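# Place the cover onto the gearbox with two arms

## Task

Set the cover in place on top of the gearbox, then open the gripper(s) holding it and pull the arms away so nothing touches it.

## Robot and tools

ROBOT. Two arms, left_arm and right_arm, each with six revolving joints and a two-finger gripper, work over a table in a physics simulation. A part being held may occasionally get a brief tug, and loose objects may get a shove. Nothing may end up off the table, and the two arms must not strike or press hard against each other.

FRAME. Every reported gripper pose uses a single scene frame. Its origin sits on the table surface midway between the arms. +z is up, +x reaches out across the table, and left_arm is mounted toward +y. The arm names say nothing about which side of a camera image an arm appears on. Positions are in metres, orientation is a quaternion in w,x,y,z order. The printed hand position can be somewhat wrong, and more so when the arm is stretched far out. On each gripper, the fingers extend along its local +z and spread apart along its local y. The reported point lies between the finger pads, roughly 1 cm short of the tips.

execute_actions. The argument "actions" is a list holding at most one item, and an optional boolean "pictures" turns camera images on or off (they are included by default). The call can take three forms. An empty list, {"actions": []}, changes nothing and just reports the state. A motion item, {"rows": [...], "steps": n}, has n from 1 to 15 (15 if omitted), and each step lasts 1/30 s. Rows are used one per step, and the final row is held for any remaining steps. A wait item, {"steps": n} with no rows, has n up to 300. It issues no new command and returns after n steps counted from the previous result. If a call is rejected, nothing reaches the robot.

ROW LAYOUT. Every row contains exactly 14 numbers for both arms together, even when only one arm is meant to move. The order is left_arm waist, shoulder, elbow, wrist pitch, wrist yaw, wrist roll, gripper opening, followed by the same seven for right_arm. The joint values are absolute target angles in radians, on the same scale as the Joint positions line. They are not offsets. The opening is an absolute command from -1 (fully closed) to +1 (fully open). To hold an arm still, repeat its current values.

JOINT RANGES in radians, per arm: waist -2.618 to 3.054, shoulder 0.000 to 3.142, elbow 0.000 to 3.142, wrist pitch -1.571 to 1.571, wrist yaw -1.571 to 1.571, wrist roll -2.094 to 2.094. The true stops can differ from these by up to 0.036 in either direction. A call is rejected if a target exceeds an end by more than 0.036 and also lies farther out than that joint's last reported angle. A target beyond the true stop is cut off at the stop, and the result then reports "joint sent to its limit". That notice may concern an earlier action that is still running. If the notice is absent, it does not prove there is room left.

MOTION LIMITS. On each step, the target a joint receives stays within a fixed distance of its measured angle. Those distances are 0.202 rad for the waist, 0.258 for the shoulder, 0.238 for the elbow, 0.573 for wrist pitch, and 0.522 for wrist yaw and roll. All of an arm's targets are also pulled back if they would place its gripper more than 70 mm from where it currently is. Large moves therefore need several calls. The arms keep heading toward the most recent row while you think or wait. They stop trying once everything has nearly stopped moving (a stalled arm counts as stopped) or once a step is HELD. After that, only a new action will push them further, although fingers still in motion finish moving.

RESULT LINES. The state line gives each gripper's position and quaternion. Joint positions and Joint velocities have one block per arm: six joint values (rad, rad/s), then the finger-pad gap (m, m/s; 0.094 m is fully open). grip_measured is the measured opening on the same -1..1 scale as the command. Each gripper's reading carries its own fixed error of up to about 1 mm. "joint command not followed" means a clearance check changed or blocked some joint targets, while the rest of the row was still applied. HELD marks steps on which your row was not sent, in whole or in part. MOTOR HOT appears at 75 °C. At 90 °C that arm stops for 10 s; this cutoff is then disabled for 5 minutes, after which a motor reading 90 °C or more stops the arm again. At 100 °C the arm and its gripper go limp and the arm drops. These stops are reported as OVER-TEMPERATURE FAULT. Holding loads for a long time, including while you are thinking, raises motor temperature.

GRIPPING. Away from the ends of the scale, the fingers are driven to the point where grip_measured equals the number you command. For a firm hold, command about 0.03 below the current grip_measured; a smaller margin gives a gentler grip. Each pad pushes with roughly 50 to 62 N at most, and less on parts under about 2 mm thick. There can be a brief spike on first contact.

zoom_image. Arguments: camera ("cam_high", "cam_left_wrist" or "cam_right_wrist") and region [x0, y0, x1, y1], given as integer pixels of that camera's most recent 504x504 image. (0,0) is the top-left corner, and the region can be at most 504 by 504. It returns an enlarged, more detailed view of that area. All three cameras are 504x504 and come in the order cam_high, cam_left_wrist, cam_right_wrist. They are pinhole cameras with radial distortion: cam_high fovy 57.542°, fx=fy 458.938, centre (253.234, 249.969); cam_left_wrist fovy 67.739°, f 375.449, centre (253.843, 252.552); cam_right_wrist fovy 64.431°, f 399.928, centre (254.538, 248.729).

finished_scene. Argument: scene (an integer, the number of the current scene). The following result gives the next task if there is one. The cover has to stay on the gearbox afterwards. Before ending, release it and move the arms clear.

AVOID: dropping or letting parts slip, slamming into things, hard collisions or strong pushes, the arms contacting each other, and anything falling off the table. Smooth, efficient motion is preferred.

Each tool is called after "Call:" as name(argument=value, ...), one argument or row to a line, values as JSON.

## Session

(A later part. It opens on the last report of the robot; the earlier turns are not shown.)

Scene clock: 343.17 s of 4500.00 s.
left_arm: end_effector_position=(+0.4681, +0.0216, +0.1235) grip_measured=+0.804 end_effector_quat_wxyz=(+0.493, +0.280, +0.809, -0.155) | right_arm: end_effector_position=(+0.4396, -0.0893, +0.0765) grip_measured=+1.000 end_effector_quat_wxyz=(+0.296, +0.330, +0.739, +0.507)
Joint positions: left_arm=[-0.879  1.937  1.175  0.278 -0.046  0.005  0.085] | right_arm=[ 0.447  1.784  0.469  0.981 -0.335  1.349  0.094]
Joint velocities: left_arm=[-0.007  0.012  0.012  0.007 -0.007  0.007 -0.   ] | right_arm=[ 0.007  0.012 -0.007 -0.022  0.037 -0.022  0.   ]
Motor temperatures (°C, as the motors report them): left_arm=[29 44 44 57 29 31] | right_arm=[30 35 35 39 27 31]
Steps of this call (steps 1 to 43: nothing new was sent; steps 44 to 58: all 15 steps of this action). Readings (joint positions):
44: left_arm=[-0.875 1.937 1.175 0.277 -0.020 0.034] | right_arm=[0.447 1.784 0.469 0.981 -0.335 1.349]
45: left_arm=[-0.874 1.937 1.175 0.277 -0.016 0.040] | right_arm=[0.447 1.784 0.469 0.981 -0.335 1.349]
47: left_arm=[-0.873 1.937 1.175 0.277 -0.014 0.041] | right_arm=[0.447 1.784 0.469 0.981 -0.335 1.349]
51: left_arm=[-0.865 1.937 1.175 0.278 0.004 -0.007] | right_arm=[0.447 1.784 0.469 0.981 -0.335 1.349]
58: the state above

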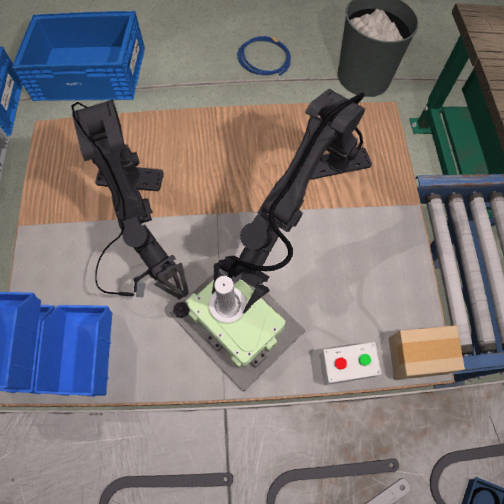

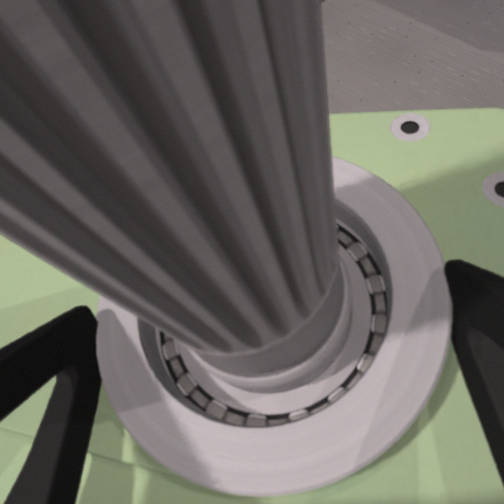

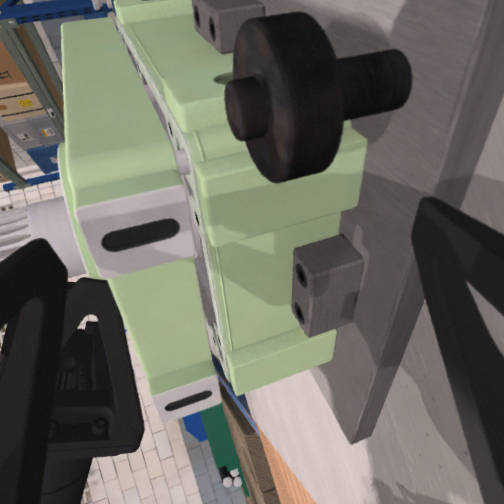

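Call:
execute_actions(
  actions=[
    {"rows":[[-0.87,1.8,1.2,0.55,0,0,0.7,0.44,1.76,0.46,1.0,-0.33,1.35,1]]},
  ],
)

Call:
execute_actions(
  actions=[
    {"rows":[[-0.87,1.85,1.3,0.5,0,0.4,0.7,0.44,1.76,0.46,1.0,-0.33,1.35,1]]},
  ],
)

Call:
execute_actions(
  actions=[
    {"rows":[[-0.87,1.85,1.3,0.5,0,-0.4,0.7,0.44,1.76,0.46,1.0,-0.33,1.35,1]]},
  ],
)

Scene clock: 345.10 s of 4500.00 s.
left_arm: end_effector_position=(+0.4675, +0.0192, +0.1297) grip_measured=+0.804 end_effector_quat_wxyz=(+0.497, +0.283, +0.803, -0.165) | right_arm: end_effector_position=(+0.4396, -0.0893, +0.0765) grip_measured=+1.000 end_effector_quat_wxyz=(+0.296, +0.330, +0.739, +0.507)
Joint positions: left_arm=[-0.876  1.929  1.175  0.287 -0.023  0.007  0.085] | right_arm=[ 0.447  1.784  0.469  0.981 -0.335  1.349  0.094]
Joint velocities: left_arm=[-0.017  0.012 -0.017  0.051  0.037 -0.022 -0.001] | right_arm=[-0.007  0.007  0.007 -0.051  0.066 -0.022  0.   ]
Motor temperatures (°C, as the motors report them): left_arm=[29 44 43 56 30 31] | right_arm=[30 35 35 39 27 31]
Steps of this call (steps 1 to 15: the robot went on to your last target; steps 16 to 43: nothing new was sent; steps 44 to 58: all 15 steps of this action). Readings (joint positions):
44: left_arm=[-0.879 1.929 1.175 0.286 -0.031 0.005] | right_arm=[0.447 1.784 0.469 0.981 -0.335 1.349]
45: left_arm=[-0.876 1.929 1.175 0.286 -0.023 0.007] | right_arm=[0.447 1.784 0.469 0.981 -0.335 1.349]
47: left_arm=[-0.876 1.929 1.175 0.287 -0.023 0.007] | right_arm=[0.447 1.784 0.469 0.981 -0.335 1.349]
51: left_arm=[-0.876 1.929 1.175 0.287 -0.023 0.007] | right_arm=[0.447 1.784 0.469 0.981 -0.335 1.349]
58: the state above

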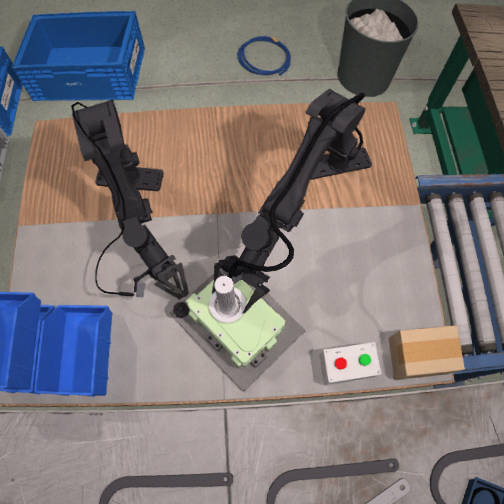

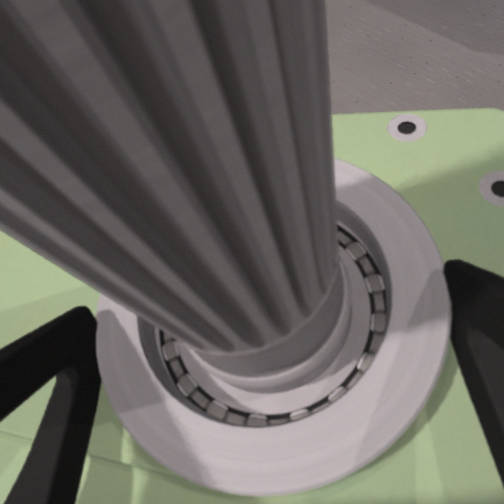

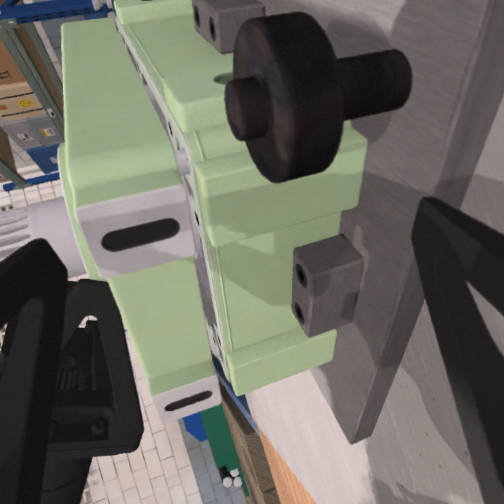

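Scene clock: 345.60 s of 4500.00 s.
left_arm: end_effector_position=(+0.4675, +0.0192, +0.1290) grip_measured=+0.804 end_effector_quat_wxyz=(+0.498, +0.292, +0.801, -0.162) | right_arm: end_effector_position=(+0.4396, -0.0893, +0.0765) grip_measured=+1.000 end_effector_quat_wxyz=(+0.296, +0.330, +0.739, +0.507)
Joint positions: left_arm=[-0.875  1.931  1.175  0.286 -0.019  0.026  0.085] | right_arm=[ 0.447  1.784  0.469  0.981 -0.335  1.349  0.094]
Joint velocities: left_arm=[ 0.012  0.022 -0.002 -0.022  0.007 -0.051  0.001] | right_arm=[-0.022  0.002  0.002 -0.051 -0.022 -0.022  0.   ]
Motor temperatures (°C, as the motors report them): left_arm=[29 44 44 57 30 31] | right_arm=[30 35 35 39 27 31]
Steps of this call (steps 1 to 15: all 15 steps of this action). Readings (joint positions):
1: left_arm=[-0.876 1.931 1.175 0.286 -0.022 0.023] | right_arm=[0.447 1.784 0.469 0.981 -0.335 1.349]
2: left_arm=[-0.875 1.931 1.175 0.286 -0.020 0.026] | right_arm=[0.447 1.784 0.469 0.981 -0.335 1.349]
4: left_arm=[-0.875 1.931 1.175 0.286 -0.019 0.026] | right_arm=[0.447 1.784 0.469 0.981 -0.335 1.349]
8: left_arm=[-0.875 1.931 1.175 0.286 -0.019 0.026] | right_arm=[0.447 1.784 0.469 0.981 -0.335 1.349]
15: the state above

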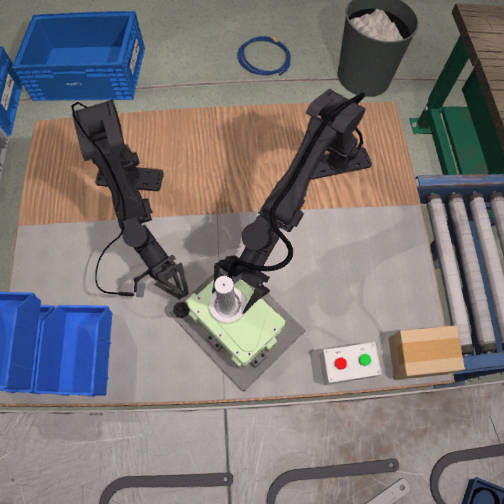

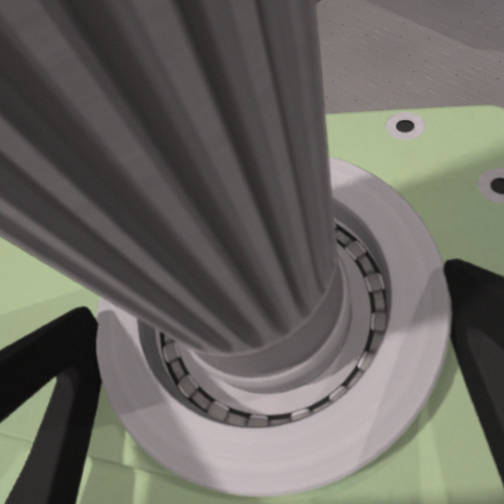

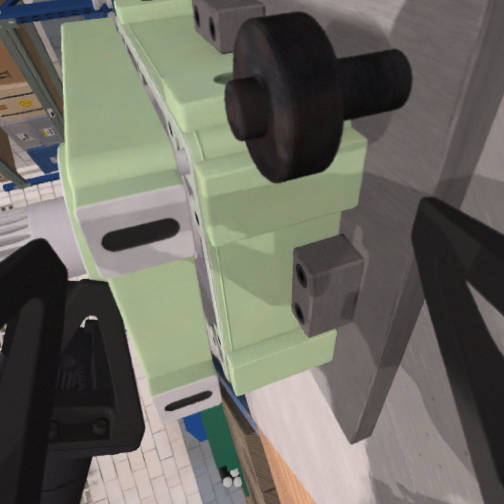

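Scene clock: 346.10 s of 4500.00 s.
left_arm: end_effector_position=(+0.4677, +0.0195, +0.1290) grip_measured=+0.804 end_effector_quat_wxyz=(+0.495, +0.277, +0.806, -0.169) | right_arm: end_effector_position=(+0.4396, -0.0893, +0.0765) grip_measured=+1.000 end_effector_quat_wxyz=(+0.296, +0.330, +0.739, +0.507)
Joint positions: left_arm=[-0.875  1.931  1.175  0.286 -0.021 -0.009  0.085] | right_arm=[ 0.447  1.784  0.469  0.981 -0.335  1.349  0.094]
Joint velocities: left_arm=[-0.002  0.027  0.012 -0.095 -0.007 -0.022  0.001] | right_arm=[-0.002  0.017  0.002 -0.037  0.051  0.037  0.   ]
Motor temperatures (°C, as the motors report them): left_arm=[29 45 44 57 30 31] | right_arm=[30 35 35 39 27 31]
Steps of this call (steps 1 to 15: all 15 steps of this action). Readings (joint positions):
1: left_arm=[-0.875 1.931 1.175 0.286 -0.020 -0.004] | right_arm=[0.447 1.784 0.469 0.981 -0.335 1.349]
2: left_arm=[-0.875 1.931 1.175 0.286 -0.021 -0.008] | right_arm=[0.447 1.784 0.469 0.981 -0.335 1.349]
4: left_arm=[-0.875 1.931 1.175 0.286 -0.021 -0.009] | right_arm=[0.447 1.784 0.469 0.981 -0.335 1.349]
8: left_arm=[-0.875 1.931 1.175 0.286 -0.021 -0.009] | right_arm=[0.447 1.784 0.469 0.981 -0.335 1.349]
15: the state above

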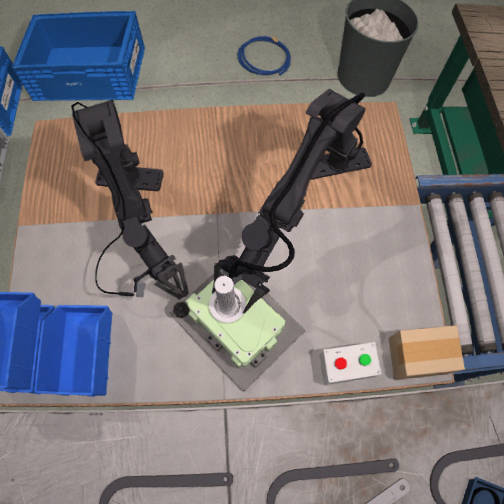

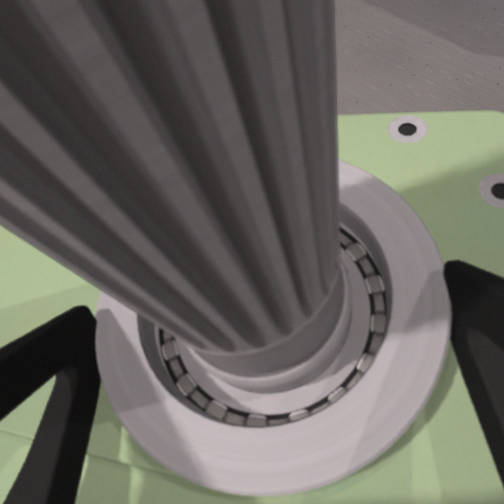

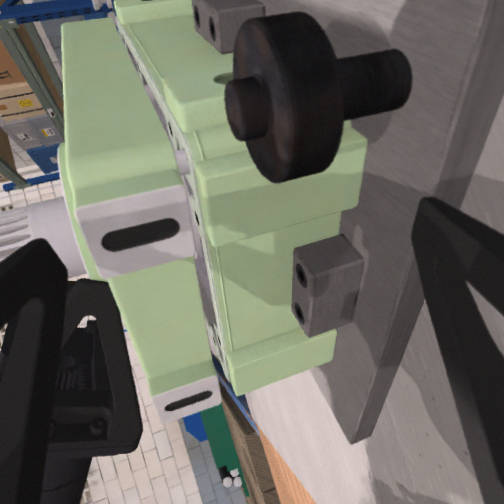

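Call:
execute_actions(
  actions=[
    {"rows":[[-0.875,1.9,1.19,0.35,0,0,0.7,0.44,1.91,0.435,1.18,-0.33,1.45,0.1]]},
  ],
  pictures=false,
)

Call:
execute_actions(
  actions=[
    {"rows":[[-0.875,1.9,1.19,0.35,0,0,0.7,0.455,1.96,0.51,1.16,-0.33,1.45,0.1]]},
  ],
)

Scene clock: 349.07 s of 4500.00 s.
left_arm: end_effector_position=(+0.4673, +0.0196, +0.1281) grip_measured=+0.804 end_effector_quat_wxyz=(+0.495, +0.284, +0.804, -0.165) | right_arm: end_effector_position=(+0.4404, -0.0893, +0.0580) grip_measured=+0.102 end_effector_quat_wxyz=(+0.280, +0.360, +0.717, +0.528)
Joint positions: left_arm=[-0.875  1.931  1.175  0.283 -0.02   0.007  0.085] | right_arm=[ 0.447  1.912  0.45   1.154 -0.334  1.445  0.052]
Joint velocities: left_arm=[ 0.002 -0.002  0.007 -0.037  0.022  0.037  0.001] | right_arm=[-0.027 -0.002  0.012  0.051 -0.037  0.007 -0.001]
Motor temperatures (°C, as the motors report them): left_arm=[29 46 45 58 30 32] | right_arm=[30 35 35 40 27 31]
Steps of this call (steps 1 to 15: the robot went on to your last target; steps 16 to 74: nothing new was sent; steps 75 to 89: all 15 steps of this action). Readings (joint positions):
75: left_arm=[-0.875 1.931 1.175 0.284 -0.021 0.005] | right_arm=[0.447 1.799 0.467 1.011 -0.335 1.364]
76: left_arm=[-0.875 1.931 1.175 0.283 -0.020 0.007] | right_arm=[0.447 1.829 0.466 1.057 -0.335 1.380]
78: left_arm=[-0.875 1.931 1.175 0.283 -0.020 0.007] | right_arm=[0.447 1.884 0.464 1.097 -0.335 1.405]
82: left_arm=[-0.875 1.931 1.175 0.283 -0.020 0.007] | right_arm=[0.447 1.912 0.450 1.122 -0.334 1.432]
89: the state above

Scene clock: 349.57 s of 4500.00 s.
left_arm: end_effector_position=(+0.4673, +0.0196, +0.1281) grip_measured=+0.804 end_effector_quat_wxyz=(+0.495, +0.284, +0.804, -0.165) | right_arm: end_effector_position=(+0.4465, -0.0876, +0.0502) grip_measured=+0.102 end_effector_quat_wxyz=(+0.275, +0.364, +0.718, +0.525)
Joint positions: left_arm=[-0.875  1.931  1.175  0.283 -0.02   0.007  0.085] | right_arm=[ 0.447  1.954  0.479  1.156 -0.334  1.449  0.052]
Joint velocities: left_arm=[ 0.017  0.002 -0.007 -0.037  0.051  0.037  0.   ] | right_arm=[-0.002 -0.017  0.007 -0.007 -0.066  0.007  0.   ]
Motor temperatures (°C, as the motors report them): left_arm=[29 46 45 58 30 32] | right_arm=[30 35 35 39 27 31]
Steps of this call (steps 1 to 15: all 15 steps of this action). Readings (joint positions):
1: left_arm=[-0.875 1.931 1.175 0.283 -0.020 0.007] | right_arm=[0.447 1.916 0.454 1.155 -0.334 1.446]
2: left_arm=[-0.875 1.931 1.175 0.283 -0.020 0.007] | right_arm=[0.447 1.927 0.463 1.156 -0.334 1.446]
4: left_arm=[-0.875 1.931 1.175 0.283 -0.020 0.007] | right_arm=[0.447 1.946 0.477 1.156 -0.334 1.447]
8: left_arm=[-0.875 1.931 1.175 0.283 -0.020 0.007] | right_arm=[0.447 1.954 0.479 1.156 -0.334 1.448]
15: the state above

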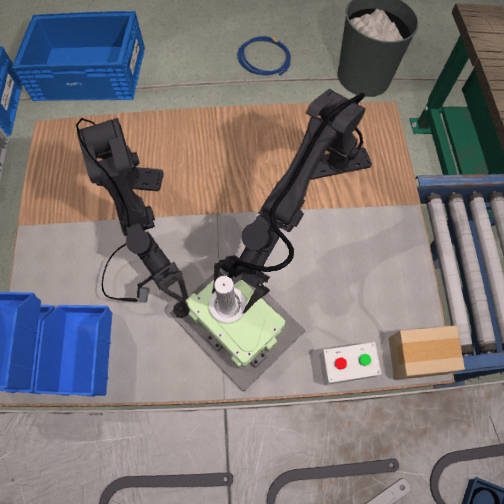

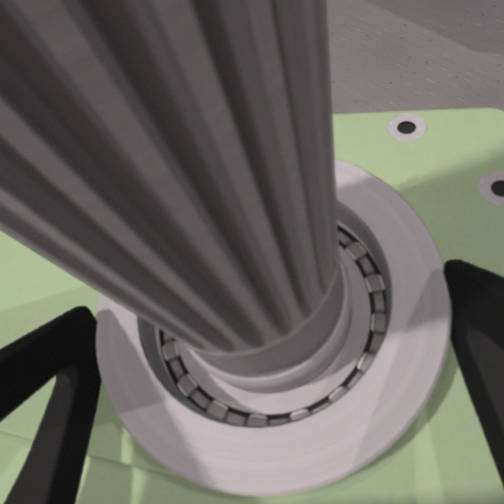

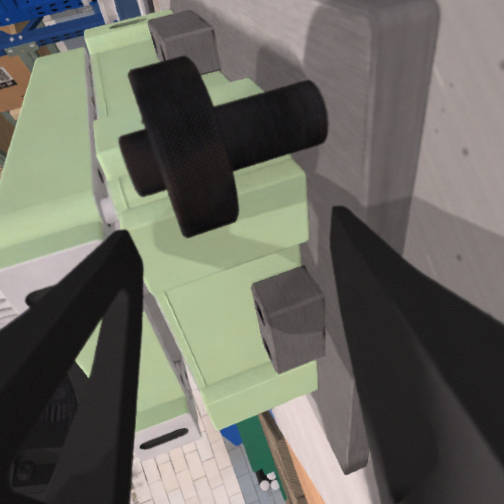

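Call:
execute_actions(
  actions=[
    {"rows":[[-0.875,1.9,1.19,0.35,0,0,0.7,0.52,1.97,0.52,1.16,-0.33,1.45,0.1]]},
  ],
  pictures=false,
)

Call:
execute_actions(
  actions=[
    {"rows":[[-0.875,1.9,1.19,0.35,0,0,0.7,0.53,2.01,0.58,1.14,-0.33,1.45,0.1]]},
  ],
)

Scene clock: 351.10 s of 4500.00 s.
left_arm: end_effector_position=(+0.4673, +0.0196, +0.1281) grip_measured=+0.804 end_effector_quat_wxyz=(+0.495, +0.284, +0.804, -0.165) | right_arm: end_effector_position=(+0.4400, -0.0714, +0.0511) grip_measured=+0.102 end_effector_quat_wxyz=(+0.268, +0.351, +0.724, +0.530)
Joint positions: left_arm=[-0.875  1.931  1.175  0.283 -0.02   0.007  0.085] | right_arm=[ 0.494  1.954  0.479  1.16  -0.32   1.453  0.052]
Joint velocities: left_arm=[-0.007 -0.007  0.007 -0.066 -0.022 -0.007 -0.001] | right_arm=[ 0.002  0.002 -0.002 -0.022 -0.066  0.022 -0.001]
Motor temperatures (°C, as the motors report them): left_arm=[29 46 44 58 30 32] | right_arm=[30 35 35 39 27 31]
Steps of this call (steps 1 to 15: the robot went on to your last target; steps 16 to 31: nothing new was sent; steps 32 to 46: all 15 steps of this action). Readings (joint positions):
32: left_arm=[-0.875 1.931 1.175 0.283 -0.020 0.007] | right_arm=[0.455 1.954 0.479 1.156 -0.329 1.449]
33: left_arm=[-0.875 1.931 1.175 0.283 -0.020 0.007] | right_arm=[0.470 1.954 0.479 1.156 -0.327 1.449]
35: left_arm=[-0.875 1.931 1.175 0.283 -0.020 0.007] | right_arm=[0.494 1.954 0.479 1.160 -0.319 1.453]
39: left_arm=[-0.875 1.931 1.175 0.283 -0.020 0.007] | right_arm=[0.494 1.954 0.479 1.160 -0.320 1.453]
46: the state above

Scene clock: 351.60 s of 4500.00 s.
left_arm: end_effector_position=(+0.4673, +0.0196, +0.1281) grip_measured=+0.804 end_effector_quat_wxyz=(+0.495, +0.284, +0.804, -0.165) | right_arm: end_effector_position=(+0.4404, -0.0708, +0.0507) grip_measured=+0.102 end_effector_quat_wxyz=(+0.270, +0.349, +0.722, +0.533)
Joint positions: left_arm=[-0.875  1.931  1.175  0.283 -0.02   0.007  0.085] | right_arm=[ 0.494  1.967  0.479  1.182 -0.322  1.453  0.052]
Joint velocities: left_arm=[-0.012 -0.017  0.012 -0.066 -0.022  0.007  0.001] | right_arm=[-0.002  0.002 -0.007 -0.007 -0.022 -0.007 -0.   ]
Motor temperatures (°C, as the motors report them): left_arm=[29 46 44 58 30 32] | right_arm=[30 35 35 39 27 31]
Steps of this call (steps 1 to 15: all 15 steps of this action). Readings (joint positions):
1: left_arm=[-0.875 1.931 1.175 0.283 -0.020 0.007] | right_arm=[0.494 1.957 0.479 1.162 -0.320 1.453]
2: left_arm=[-0.875 1.931 1.175 0.283 -0.020 0.007] | right_arm=[0.494 1.961 0.479 1.170 -0.321 1.453]
4: left_arm=[-0.875 1.931 1.175 0.283 -0.020 0.007] | right_arm=[0.494 1.965 0.479 1.178 -0.322 1.453]
8: left_arm=[-0.875 1.931 1.175 0.283 -0.020 0.007] | right_arm=[0.494 1.967 0.479 1.181 -0.322 1.453]
15: the state above

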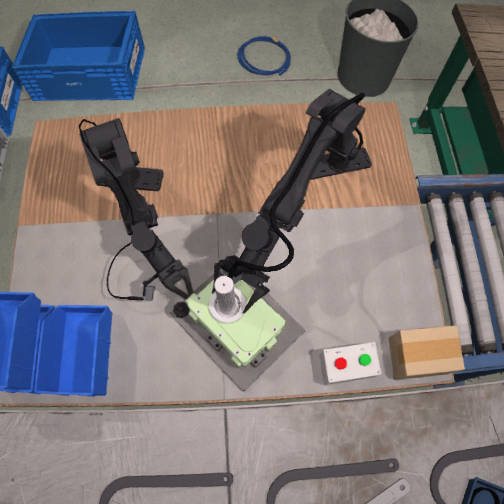

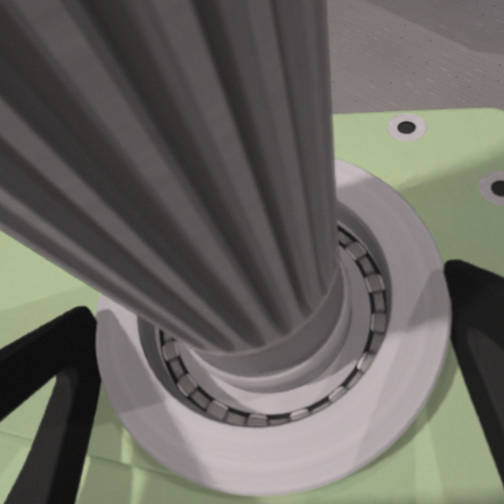

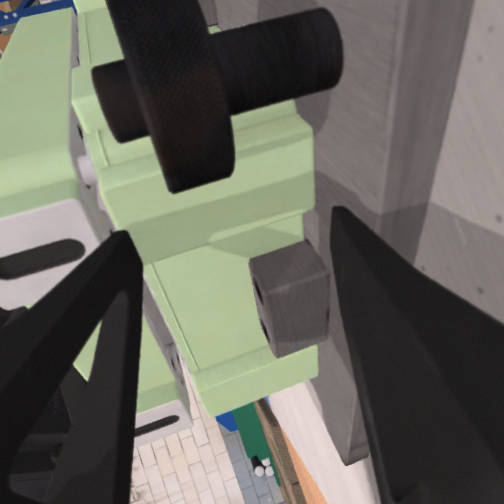

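Call:
execute_actions(
  actions=[
    {"rows":[[-0.875,1.87,1.19,0.42,0,0,0.7,0.53,2.01,0.58,1.14,-0.33,1.45,0.15],[-0.875,1.87,1.19,0.42,0,0,0.7,0.53,2.01,0.58,1.14,-0.33,1.45,0.15],[-0.875,1.87,1.19,0.42,0,0,0.7,0.53,2.01,0.58,1.14,-0.33,1.45,0.2],[-0.875,1.87,1.19,0.42,0,0,0.7,0.53,2.01,0.58,1.14,-0.33,1.45,0.2],[-0.875,1.87,1.19,0.42,0,0,0.7,0.53,2.01,0.58,1.14,-0.33,1.45,0.25],[-0.875,1.87,1.19,0.42,0,0,0.7,0.53,2.01,0.58,1.14,-0.33,1.45,0.25],[-0.875,1.87,1.19,0.42,0,0,0.7,0.53,2.01,0.58,1.14,-0.33,1.45,0.3]]},
  ],
)

Scene clock: 352.93 s of 4500.00 s.
left_arm: end_effector_position=(+0.4679, +0.0203, +0.1305) grip_measured=+0.804 end_effector_quat_wxyz=(+0.494, +0.280, +0.804, -0.173) | right_arm: end_effector_position=(+0.4429, -0.0691, +0.0538) grip_measured=+0.279 end_effector_quat_wxyz=(+0.272, +0.346, +0.719, +0.538)
Joint positions: left_arm=[-0.869  1.926  1.175  0.283 -0.006 -0.005  0.085] | right_arm=[ 0.495  1.971  0.487  1.192 -0.323  1.456  0.06 ]
Joint velocities: left_arm=[-0.022  0.002 -0.022  0.022 -0.022  0.007  0.   ] | right_arm=[ 0.017 -0.012 -0.012  0.051 -0.051 -0.051 -0.   ]
Motor temperatures (°C, as the motors report them): left_arm=[29 47 44 58 30 32] | right_arm=[30 35 35 39 27 31]
Steps of this call (steps 1 to 15: the robot went on to your last target; steps 16 to 25: nothing new was sent; steps 26 to 40: all 15 steps of this action). Readings (joint positions):
26: left_arm=[-0.875 1.931 1.175 0.285 -0.020 0.007] | right_arm=[0.494 1.967 0.479 1.183 -0.322 1.453]
27: left_arm=[-0.875 1.931 1.175 0.285 -0.020 0.007] | right_arm=[0.494 1.967 0.481 1.182 -0.321 1.454]
29: left_arm=[-0.875 1.931 1.175 0.285 -0.020 0.007] | right_arm=[0.495 1.971 0.487 1.183 -0.321 1.454]
33: left_arm=[-0.872 1.928 1.175 0.284 -0.014 -0.001] | right_arm=[0.495 1.971 0.487 1.189 -0.322 1.459]
40: the state above

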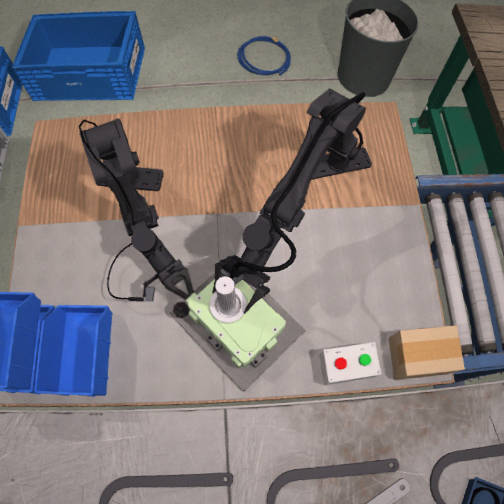

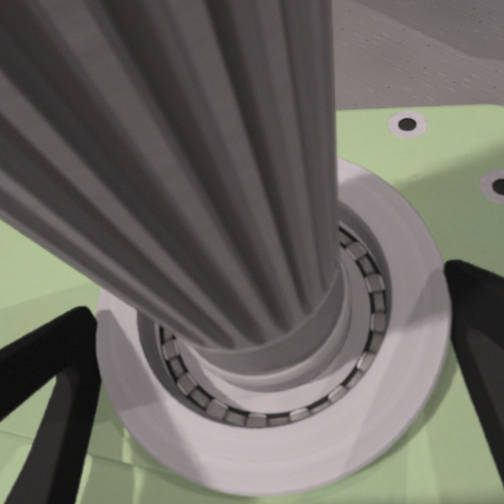

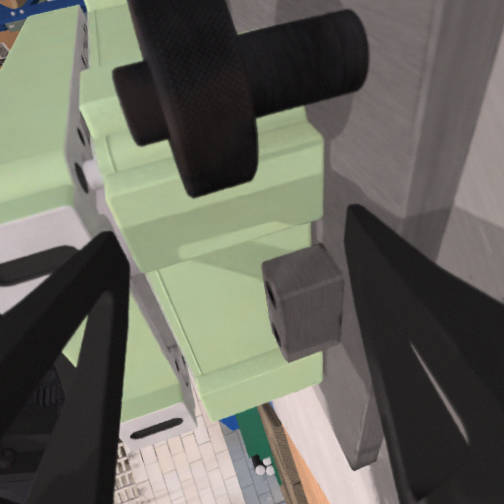

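Call:
execute_actions(
  actions=[
    {"rows":[[-0.87,1.86,1.19,0.44,0,0,0.7,0.53,2.0,0.58,1.14,-0.33,1.45,0.35],[-0.87,1.86,1.19,0.44,0,0,0.7,0.53,2.0,0.58,1.14,-0.33,1.45,0.35],[-0.87,1.86,1.19,0.44,0,0,0.7,0.53,2.0,0.58,1.14,-0.33,1.45,0.35],[-0.87,1.85,1.19,0.45,0,0,0.7,0.53,2.0,0.58,1.14,-0.33,1.45,0.4]]},
  ],
)

Call:
zoom_image(
  camera="cam_right_wrist",
  region=[0,0,250,450],
)

Scene clock: 354.27 s of 4500.00 s.
left_arm: end_effector_position=(+0.4681, +0.0205, +0.1313) grip_measured=+0.804 end_effector_quat_wxyz=(+0.495, +0.280, +0.804, -0.174) | right_arm: end_effector_position=(+0.4429, -0.0691, +0.0540) grip_measured=+0.286 end_effector_quat_wxyz=(+0.273, +0.346, +0.719, +0.538)
Joint positions: left_arm=[-0.868  1.925  1.175  0.283 -0.004 -0.005  0.085] | right_arm=[ 0.495  1.971  0.487  1.193 -0.324  1.455  0.06 ]
Joint velocities: left_arm=[ 0.017  0.007  0.002 -0.007  0.066 -0.081  0.   ] | right_arm=[ 0.007 -0.017  0.012 -0.066  0.007  0.066  0.   ]
Motor temperatures (°C, as the motors report them): left_arm=[29 47 44 59 30 32] | right_arm=[30 35 36 39 27 31]
Steps of this call (steps 1 to 15: the robot went on to your last target; steps 16 to 25: nothing new was sent; steps 26 to 40: all 15 steps of this action). Readings (joint positions):
26: left_arm=[-0.868 1.926 1.175 0.283 -0.006 -0.005] | right_arm=[0.495 1.971 0.487 1.192 -0.323 1.456]
27: left_arm=[-0.868 1.926 1.175 0.283 -0.005 -0.005] | right_arm=[0.495 1.971 0.487 1.192 -0.324 1.455]
29: left_arm=[-0.868 1.925 1.175 0.283 -0.005 -0.005] | right_arm=[0.495 1.971 0.487 1.192 -0.324 1.455]
33: left_arm=[-0.868 1.925 1.175 0.283 -0.004 -0.005] | right_arm=[0.495 1.971 0.487 1.193 -0.324 1.455]
40: the state above

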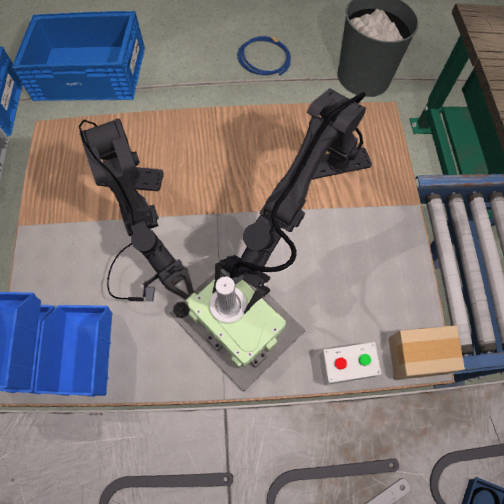

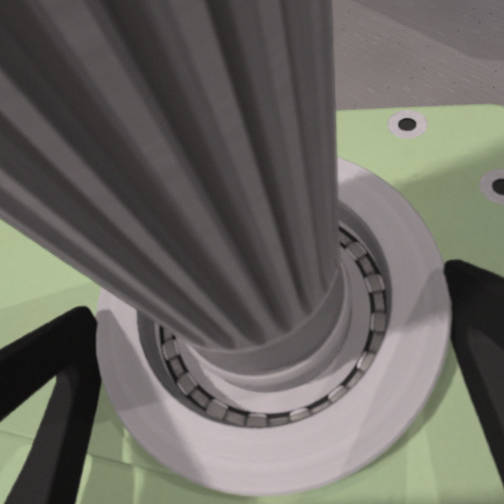

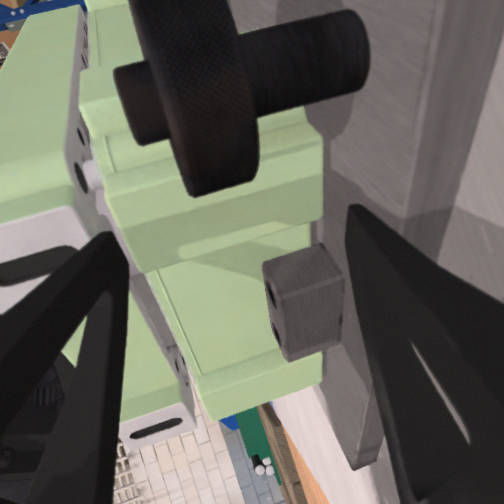

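Region (0, 0, 250, 450) of cam_right_wrist's 504x504 image, scaled by 1.120, with more detail than that image has.

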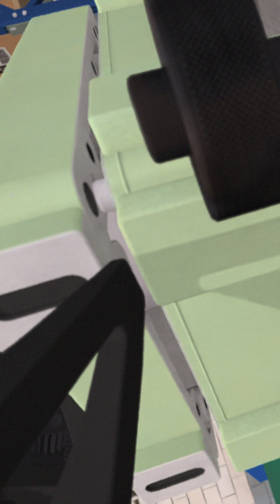

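Call:
execute_actions(
  actions=[
    {"rows":[[-0.87,1.93,1.18,0.3,0,0,0.7,0.5,1.96,0.46,1.18,-0.33,1.45,0.25],[-0.87,1.93,1.18,0.3,0,0,0.7,0.5,1.96,0.46,1.18,-0.33,1.45,0.2],[-0.87,1.93,1.18,0.3,0,0,0.7,0.5,1.96,0.46,1.18,-0.33,1.45,0.15],[-0.87,1.93,1.18,0.3,0,0,0.7,0.49,1.94,0.44,1.18,-0.33,1.45,0.1],[-0.87,1.93,1.18,0.3,0,0,0.7,0.49,1.93,0.42,1.18,-0.33,1.45,0.0]]},
  ],
)

Scene clock: 356.07 s of 4500.00 s.
left_arm: end_effector_position=(+0.4669, +0.0205, +0.1266) grip_measured=+0.804 end_effector_quat_wxyz=(+0.490, +0.284, +0.806, -0.169) | right_arm: end_effector_position=(+0.4305, -0.0739, +0.0475) grip_measured=+0.002 end_effector_quat_wxyz=(+0.265, +0.352, +0.725, +0.530)
Joint positions: left_arm=[-0.87   1.93   1.175  0.276 -0.009  0.002  0.085] | right_arm=[ 0.493  1.952  0.44   1.193 -0.324  1.454  0.047]
Joint velocities: left_arm=[ 0.002 -0.017 -0.002  0.007  0.066  0.066 -0.   ] | right_arm=[-0.037  0.007 -0.007 -0.051  0.007 -0.022 -0.001]
Motor temperatures (°C, as the motors report them): left_arm=[29 48 44 59 30 32] | right_arm=[30 35 36 39 27 31]
Steps of this call (steps 1 to 15: the robot went on to your last target; steps 16 to 39: nothing new was sent; steps 40 to 54: all 15 steps of this action). Readings (joint positions):
40: left_arm=[-0.868 1.928 1.175 0.277 -0.003 -0.005] | right_arm=[0.493 1.970 0.481 1.194 -0.322 1.455]
41: left_arm=[-0.869 1.930 1.175 0.276 -0.007 0.002] | right_arm=[0.493 1.970 0.480 1.193 -0.321 1.454]
43: left_arm=[-0.870 1.930 1.175 0.276 -0.009 0.002] | right_arm=[0.493 1.970 0.478 1.193 -0.322 1.454]
47: left_arm=[-0.870 1.930 1.175 0.276 -0.009 0.002] | right_arm=[0.493 1.952 0.449 1.200 -0.323 1.454]
54: the state above

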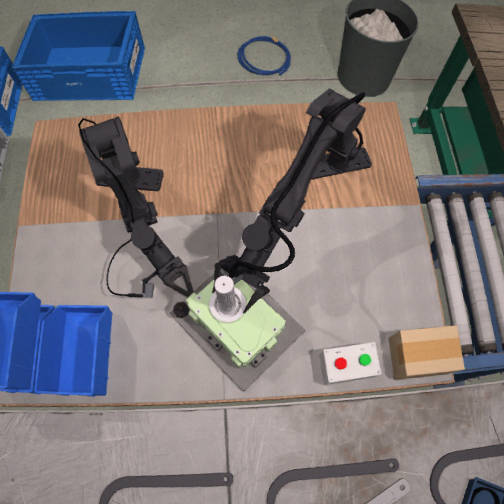

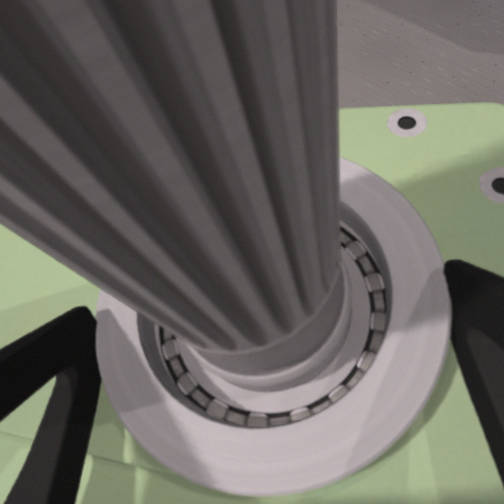

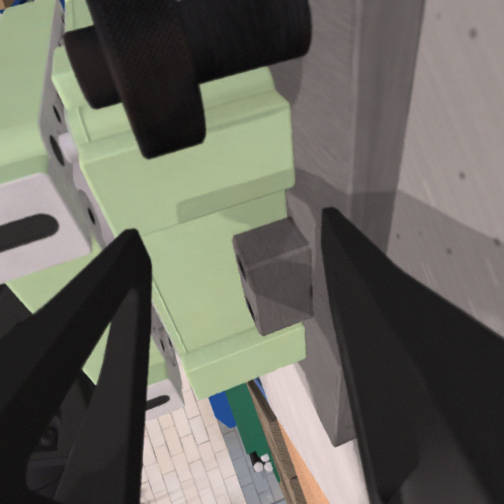

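Call:
execute_actions(
  actions=[
    {"rows":[[-0.87,1.92,1.18,0.3,0,0,1,0.49,1.93,0.42,1.18,-0.33,1.45,0],[-0.87,1.92,1.18,0.3,0,0,1,0.49,1.93,0.42,1.18,-0.33,1.45,0],[-0.87,1.92,1.18,0.3,0,0,1,0.49,1.93,0.42,1.18,-0.33,1.45,0],[-0.87,1.92,1.18,0.3,0,0,1,0.49,1.93,0.42,1.18,-0.33,1.45,0],[-0.87,1.55,0.72,0.4,0,0,1,0.49,1.93,0.42,1.18,-0.33,1.45,0]]},
  ],
  pictures=false,
)

Call:
execute_actions(
  actions=[
    {"rows":[[-0.87,1.55,0.72,0.4,0,0,1,0.49,1.93,0.42,1.18,-0.33,1.45,0],[-0.87,1.55,0.72,0.4,0,0,1,0.49,1.93,0.42,1.18,-0.33,1.45,0],[-0.87,1.55,0.72,0.4,0,0,1,0.49,1.93,0.42,1.18,-0.33,1.45,0],[-0.87,1.55,0.72,0.4,0,0,1,0.49,1.93,0.42,1.18,-0.33,1.45,0],[-0.87,1.55,0.72,0.4,0,0,1,0.49,1.93,0.42,1.18,-0.33,1.45,0],[-0.5,1.6,0.5,0.8,0.3,-1.45,0.1,0.49,1.93,0.42,1.18,-0.33,1.45,0]]},
  ],
  pictures=false,
)

Call:
execute_actions(
  actions=[
    {"rows":[[-0.5,1.8,0.48,1.05,0.3,-1.45,0.1,0.49,1.93,0.42,1.18,-0.33,1.45,0]]},
  ],
  pictures=false,
)

Call:
execute_actions(
  actions=[
    {"rows":[[-0.52,2.0,0.62,1.1,0.3,-1.45,0.1,0.49,1.93,0.42,1.18,-0.33,1.45,0]]},
  ],
)

Scene clock: 358.67 s of 4500.00 s.
left_arm: end_effector_position=(+0.3865, +0.0854, +0.1373) grip_measured=+1.000 end_effector_quat_wxyz=(+0.502, +0.282, +0.799, -0.173) | right_arm: end_effector_position=(+0.4305, -0.0739, +0.0475) grip_measured=+0.002 end_effector_quat_wxyz=(+0.265, +0.352, +0.725, +0.530)
Joint positions: left_arm=[-0.87   1.548  0.734  0.362 -0.008  0.002  0.094] | right_arm=[ 0.493  1.952  0.44   1.193 -0.324  1.454  0.047]
Joint velocities: left_arm=[-0.002 -0.017 -0.022  0.007 -0.007  0.051  0.   ] | right_arm=[-0.002 -0.002  0.007 -0.125 -0.11   0.007 -0.   ]
Motor temperatures (°C, as the motors report them): left_arm=[29 48 44 59 30 31] | right_arm=[30 35 36 39 27 31]
Steps of this call (steps 1 to 15: the robot went on to your last target; steps 16 to 63: nothing new was sent; steps 64 to 78: all 15 steps of this action). Readings (joint positions):
64: left_arm=[-0.870 1.930 1.175 0.276 -0.009 0.002] | right_arm=[0.493 1.952 0.440 1.193 -0.324 1.454]
65: left_arm=[-0.870 1.930 1.175 0.276 -0.008 0.002] | right_arm=[0.493 1.952 0.440 1.193 -0.324 1.454]
67: left_arm=[-0.870 1.930 1.175 0.276 -0.008 0.002] | right_arm=[0.493 1.952 0.440 1.193 -0.324 1.454]
71: left_arm=[-0.870 1.683 0.882 0.338 -0.008 0.002] | right_arm=[0.493 1.952 0.440 1.193 -0.324 1.454]
78: the state above

Scene clock: 359.17 s of 4500.00 s.
left_arm: end_effector_position=(+0.4218, +0.2032, +0.0930) grip_measured=+0.102 end_effector_quat_wxyz=(+0.381, -0.208, +0.805, -0.404) | right_arm: end_effector_position=(+0.4305, -0.0739, +0.0475) grip_measured=+0.002 end_effector_quat_wxyz=(+0.265, +0.352, +0.725, +0.530)
Joint positions: left_arm=[-0.489  1.615  0.501  0.709  0.243 -0.965  0.052] | right_arm=[ 0.493  1.952  0.44   1.193 -0.324  1.454  0.047]
Joint velocities: left_arm=[-0.032 -0.032  0.002  0.564  0.359 -2.85  -0.   ] | right_arm=[-0.017  0.007 -0.002 -0.007  0.007 -0.022  0.   ]
Motor temperatures (°C, as the motors report them): left_arm=[29 47 43 59 30 31] | right_arm=[30 35 35 39 27 31]
Steps of this call (steps 1 to 15: all 15 steps of this action). Readings (joint positions):
1: left_arm=[-0.870 1.548 0.734 0.363 -0.008 0.002] | right_arm=[0.493 1.952 0.440 1.193 -0.324 1.454]
2: left_arm=[-0.870 1.548 0.734 0.365 -0.008 0.002] | right_arm=[0.493 1.952 0.440 1.193 -0.324 1.454]
4: left_arm=[-0.870 1.548 0.734 0.369 -0.008 0.002] | right_arm=[0.493 1.952 0.440 1.193 -0.324 1.454]
8: left_arm=[-0.731 1.559 0.594 0.604 0.154 -0.267] | right_arm=[0.493 1.952 0.440 1.193 -0.324 1.454]
15: the state above

Scene clock: 359.67 s of 4500.00 s.
left_arm: end_effector_position=(+0.4324, +0.1910, +0.0783) grip_measured=+0.102 end_effector_quat_wxyz=(+0.288, -0.357, +0.720, -0.520) | right_arm: end_effector_position=(+0.4305, -0.0739, +0.0475) grip_measured=+0.002 end_effector_quat_wxyz=(+0.265, +0.352, +0.725, +0.530)
Joint positions: left_arm=[-0.49   1.813  0.489  1.013  0.29  -1.433  0.052] | right_arm=[ 0.493  1.952  0.44   1.193 -0.324  1.454  0.047]
Joint velocities: left_arm=[ 0.007  0.002 -0.012  0.066 -0.051 -0.139 -0.001] | right_arm=[ 0.017 -0.007  0.002 -0.022 -0.037 -0.051 -0.   ]
Motor temperatures (°C, as the motors report them): left_arm=[29 47 43 59 30 31] | right_arm=[30 35 35 39 27 31]
Steps of this call (steps 1 to 15: all 15 steps of this action). Readings (joint positions):
1: left_arm=[-0.490 1.636 0.499 0.764 0.255 -1.059] | right_arm=[0.493 1.952 0.440 1.193 -0.324 1.454]
2: left_arm=[-0.490 1.681 0.499 0.844 0.263 -1.137] | right_arm=[0.493 1.952 0.440 1.193 -0.324 1.454]
4: left_arm=[-0.490 1.763 0.499 0.917 0.273 -1.250] | right_arm=[0.493 1.952 0.440 1.193 -0.324 1.454]
8: left_arm=[-0.490 1.813 0.489 0.953 0.284 -1.369] | right_arm=[0.493 1.952 0.440 1.193 -0.324 1.454]
15: the state above

Scene clock: 360.17 s of 4500.00 s.
left_arm: end_effector_position=(+0.4542, +0.1740, +0.0458) grip_measured=+0.102 end_effector_quat_wxyz=(+0.271, -0.360, +0.727, -0.518) | right_arm: end_effector_position=(+0.4305, -0.0739, +0.0475) grip_measured=+0.002 end_effector_quat_wxyz=(+0.265, +0.352, +0.725, +0.530)
Joint positions: left_arm=[-0.511  2.01   0.599  1.075  0.292 -1.449  0.052] | right_arm=[ 0.493  1.952  0.44   1.193 -0.324  1.454  0.047]
Joint velocities: left_arm=[ 0.002  0.002 -0.012  0.007  0.007 -0.007 -0.   ] | right_arm=[-0.012  0.002 -0.002  0.007 -0.037  0.007 -0.002]
Motor temperatures (°C, as the motors report them): left_arm=[29 47 43 58 30 31] | right_arm=[30 35 35 39 27 31]
Steps of this call (steps 1 to 15: all 15 steps of this action). Readings (joint positions):
1: left_arm=[-0.493 1.834 0.501 1.028 0.291 -1.437] | right_arm=[0.493 1.952 0.440 1.193 -0.324 1.454]
2: left_arm=[-0.497 1.882 0.537 1.050 0.291 -1.438] | right_arm=[0.493 1.952 0.440 1.193 -0.324 1.454]
4: left_arm=[-0.506 1.968 0.592 1.068 0.291 -1.442] | right_arm=[0.493 1.952 0.440 1.193 -0.324 1.454]
8: left_arm=[-0.511 2.010 0.599 1.066 0.292 -1.447] | right_arm=[0.493 1.952 0.440 1.193 -0.324 1.454]
15: the state above

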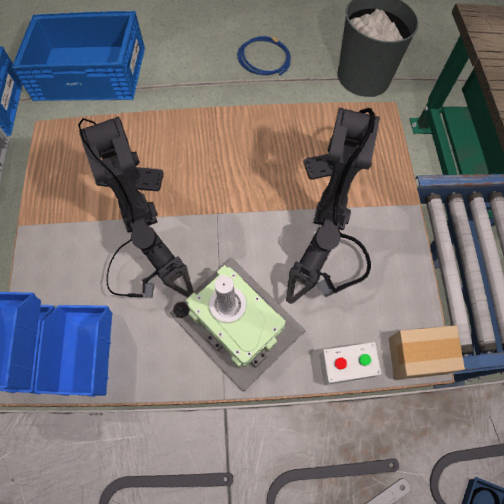

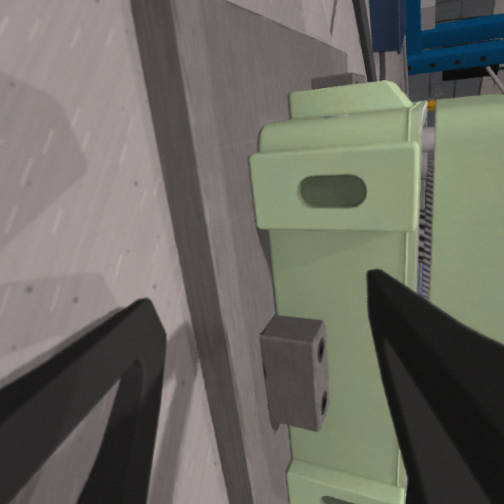

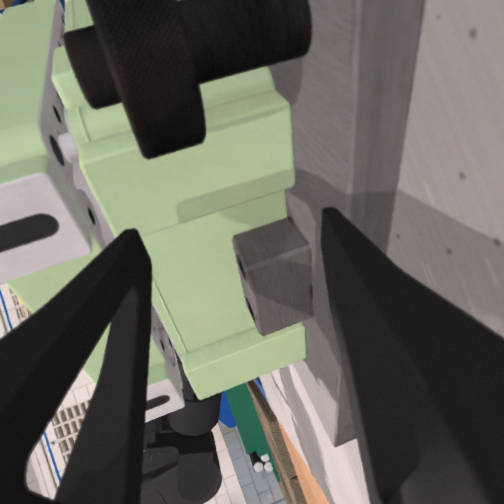

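Call:
zoom_image(
  camera="cam_left_wrist",
  region=[360,90,504,330],
)

Call:
execute_actions(
  actions=[
    {"rows":[[-0.54,2.09,0.79,1.03,0.3,-1.45,0.1,0.49,1.93,0.42,1.18,-0.33,1.45,0]]},
  ],
)

Region (360, 90, 504, 330) of cam_left_wrist's 504x504 image, scaled by 2.100, with more detail than that image has; it fills the left 302 columns of this view, and the rest is white.

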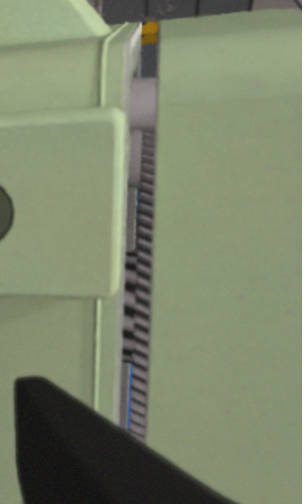

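Scene clock: 361.20 s of 4500.00 s.
left_arm: end_effector_position=(+0.4823, +0.1629, +0.0393) grip_measured=+0.102 end_effector_quat_wxyz=(+0.270, -0.363, +0.730, -0.512) | right_arm: end_effector_position=(+0.4305, -0.0739, +0.0475) grip_measured=+0.002 end_effector_quat_wxyz=(+0.265, +0.352, +0.725, +0.530)
Joint positions: left_arm=[-0.519  2.085  0.732  1.002  0.278 -1.448  0.052] | right_arm=[ 0.493  1.952  0.44   1.193 -0.324  1.454  0.047]
Joint velocities: left_arm=[-0.007  0.002  0.002 -0.007 -0.051 -0.007 -0.001] | right_arm=[-0.007  0.007  0.012  0.066 -0.022 -0.022  0.   ]
Motor temperatures (°C, as the motors report them): left_arm=[29 47 43 58 30 31] | right_arm=[30 35 35 39 27 31]
Steps of this call (steps 1 to 15: the robot went on to your last target; step 16: nothing new was sent; steps 17 to 31: all 15 steps of this action). Readings (joint positions):
17: left_arm=[-0.513 2.019 0.618 1.066 0.293 -1.450] | right_arm=[0.493 1.952 0.440 1.193 -0.324 1.454]
18: left_arm=[-0.517 2.045 0.665 1.053 0.293 -1.450] | right_arm=[0.493 1.952 0.440 1.193 -0.324 1.454]
20: left_arm=[-0.519 2.075 0.721 1.025 0.287 -1.448] | right_arm=[0.493 1.952 0.440 1.193 -0.324 1.454]
24: left_arm=[-0.519 2.085 0.732 1.003 0.278 -1.448] | right_arm=[0.493 1.952 0.440 1.193 -0.324 1.454]
31: the state above

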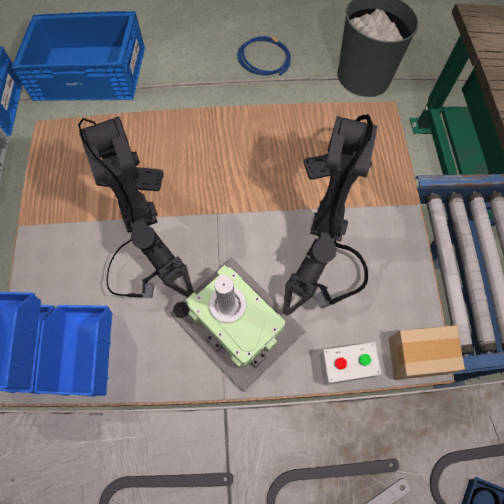

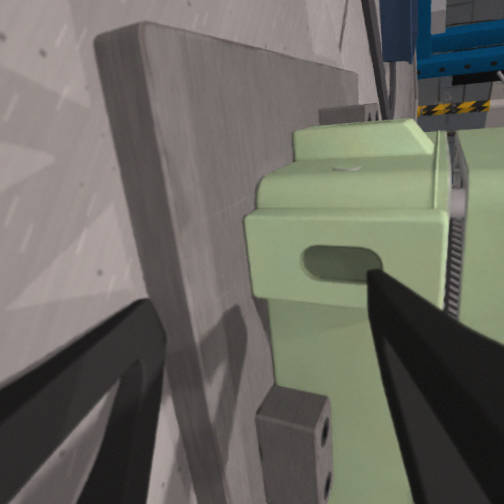

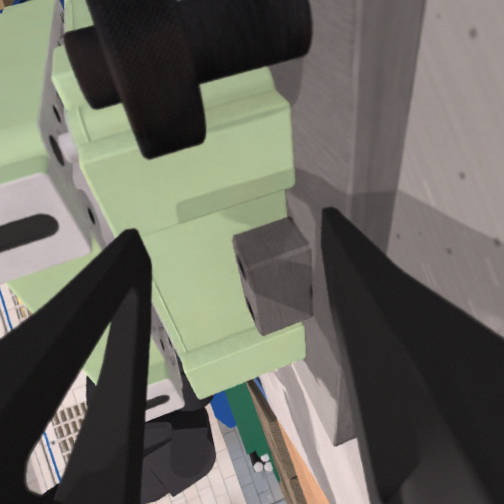

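Call:
execute_actions(
  actions=[
    {"rows":[[-0.53,2.0,0.72,1.0,0.3,-1.45,0.05,0.49,1.93,0.42,1.18,-0.33,1.45,0],[-0.53,2.0,0.72,1.0,0.3,-1.45,0.05,0.49,1.93,0.42,1.18,-0.33,1.45,0],[-0.53,2.0,0.72,1.0,0.3,-1.45,0.05,0.49,1.93,0.42,1.18,-0.33,1.45,0],[-0.53,2.0,0.72,1.0,0.3,-1.45,0.05,0.49,1.93,0.42,1.18,-0.33,1.45,0],[-0.53,2.0,0.72,1.0,0.3,-1.45,0.05,0.49,1.93,0.42,1.18,-0.33,1.45,0],[-0.53,2.0,0.72,1.0,0.3,-1.45,0.05,0.49,1.93,0.42,1.18,-0.33,1.45,0],[-0.58,2.04,0.78,0.98,0.3,-1.45,0.05,0.49,1.93,0.42,1.18,-0.33,1.45,0]]},
  ],
)

Scene clock: 362.77 s of 4500.00 s.
left_arm: end_effector_position=(+0.4751, +0.1320, +0.0665) grip_measured=+0.052 end_effector_quat_wxyz=(+0.263, -0.328, +0.730, -0.539) | right_arm: end_effector_position=(+0.4305, -0.0739, +0.0475) grip_measured=+0.002 end_effector_quat_wxyz=(+0.265, +0.352, +0.725, +0.530)
Joint positions: left_arm=[-0.577  2.033  0.752  0.983  0.295 -1.45   0.049] | right_arm=[ 0.493  1.952  0.44   1.193 -0.324  1.454  0.047]
Joint velocities: left_arm=[-0.017  0.022 -0.002 -0.022  0.007  0.007 -0.   ] | right_arm=[-0.012  0.002  0.007  0.007 -0.051 -0.007  0.   ]
Motor temperatures (°C, as the motors report them): left_arm=[29 46 43 58 30 31] | right_arm=[30 35 35 39 27 31]
Steps of this call (steps 1 to 15: the robot went on to your last target; steps 16 to 32: nothing new was sent; steps 33 to 47: all 15 steps of this action). Readings (joint positions):
33: left_arm=[-0.519 2.078 0.730 0.994 0.278 -1.448] | right_arm=[0.493 1.952 0.440 1.193 -0.324 1.454]
34: left_arm=[-0.520 2.067 0.727 0.986 0.280 -1.449] | right_arm=[0.493 1.952 0.440 1.193 -0.324 1.454]
36: left_arm=[-0.520 2.041 0.724 0.976 0.281 -1.450] | right_arm=[0.493 1.952 0.440 1.193 -0.324 1.454]
40: left_arm=[-0.535 2.026 0.738 0.983 0.285 -1.450] | right_arm=[0.493 1.952 0.440 1.193 -0.324 1.454]
47: the state above

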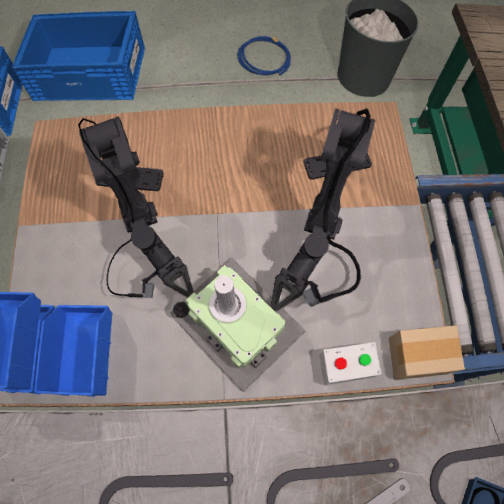

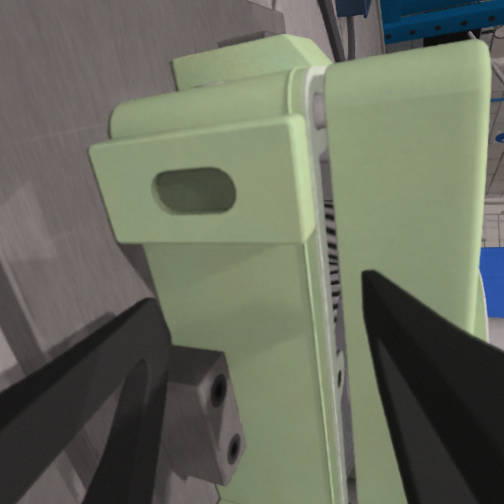

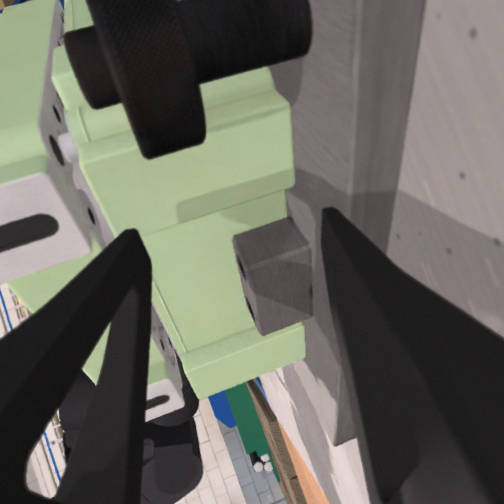

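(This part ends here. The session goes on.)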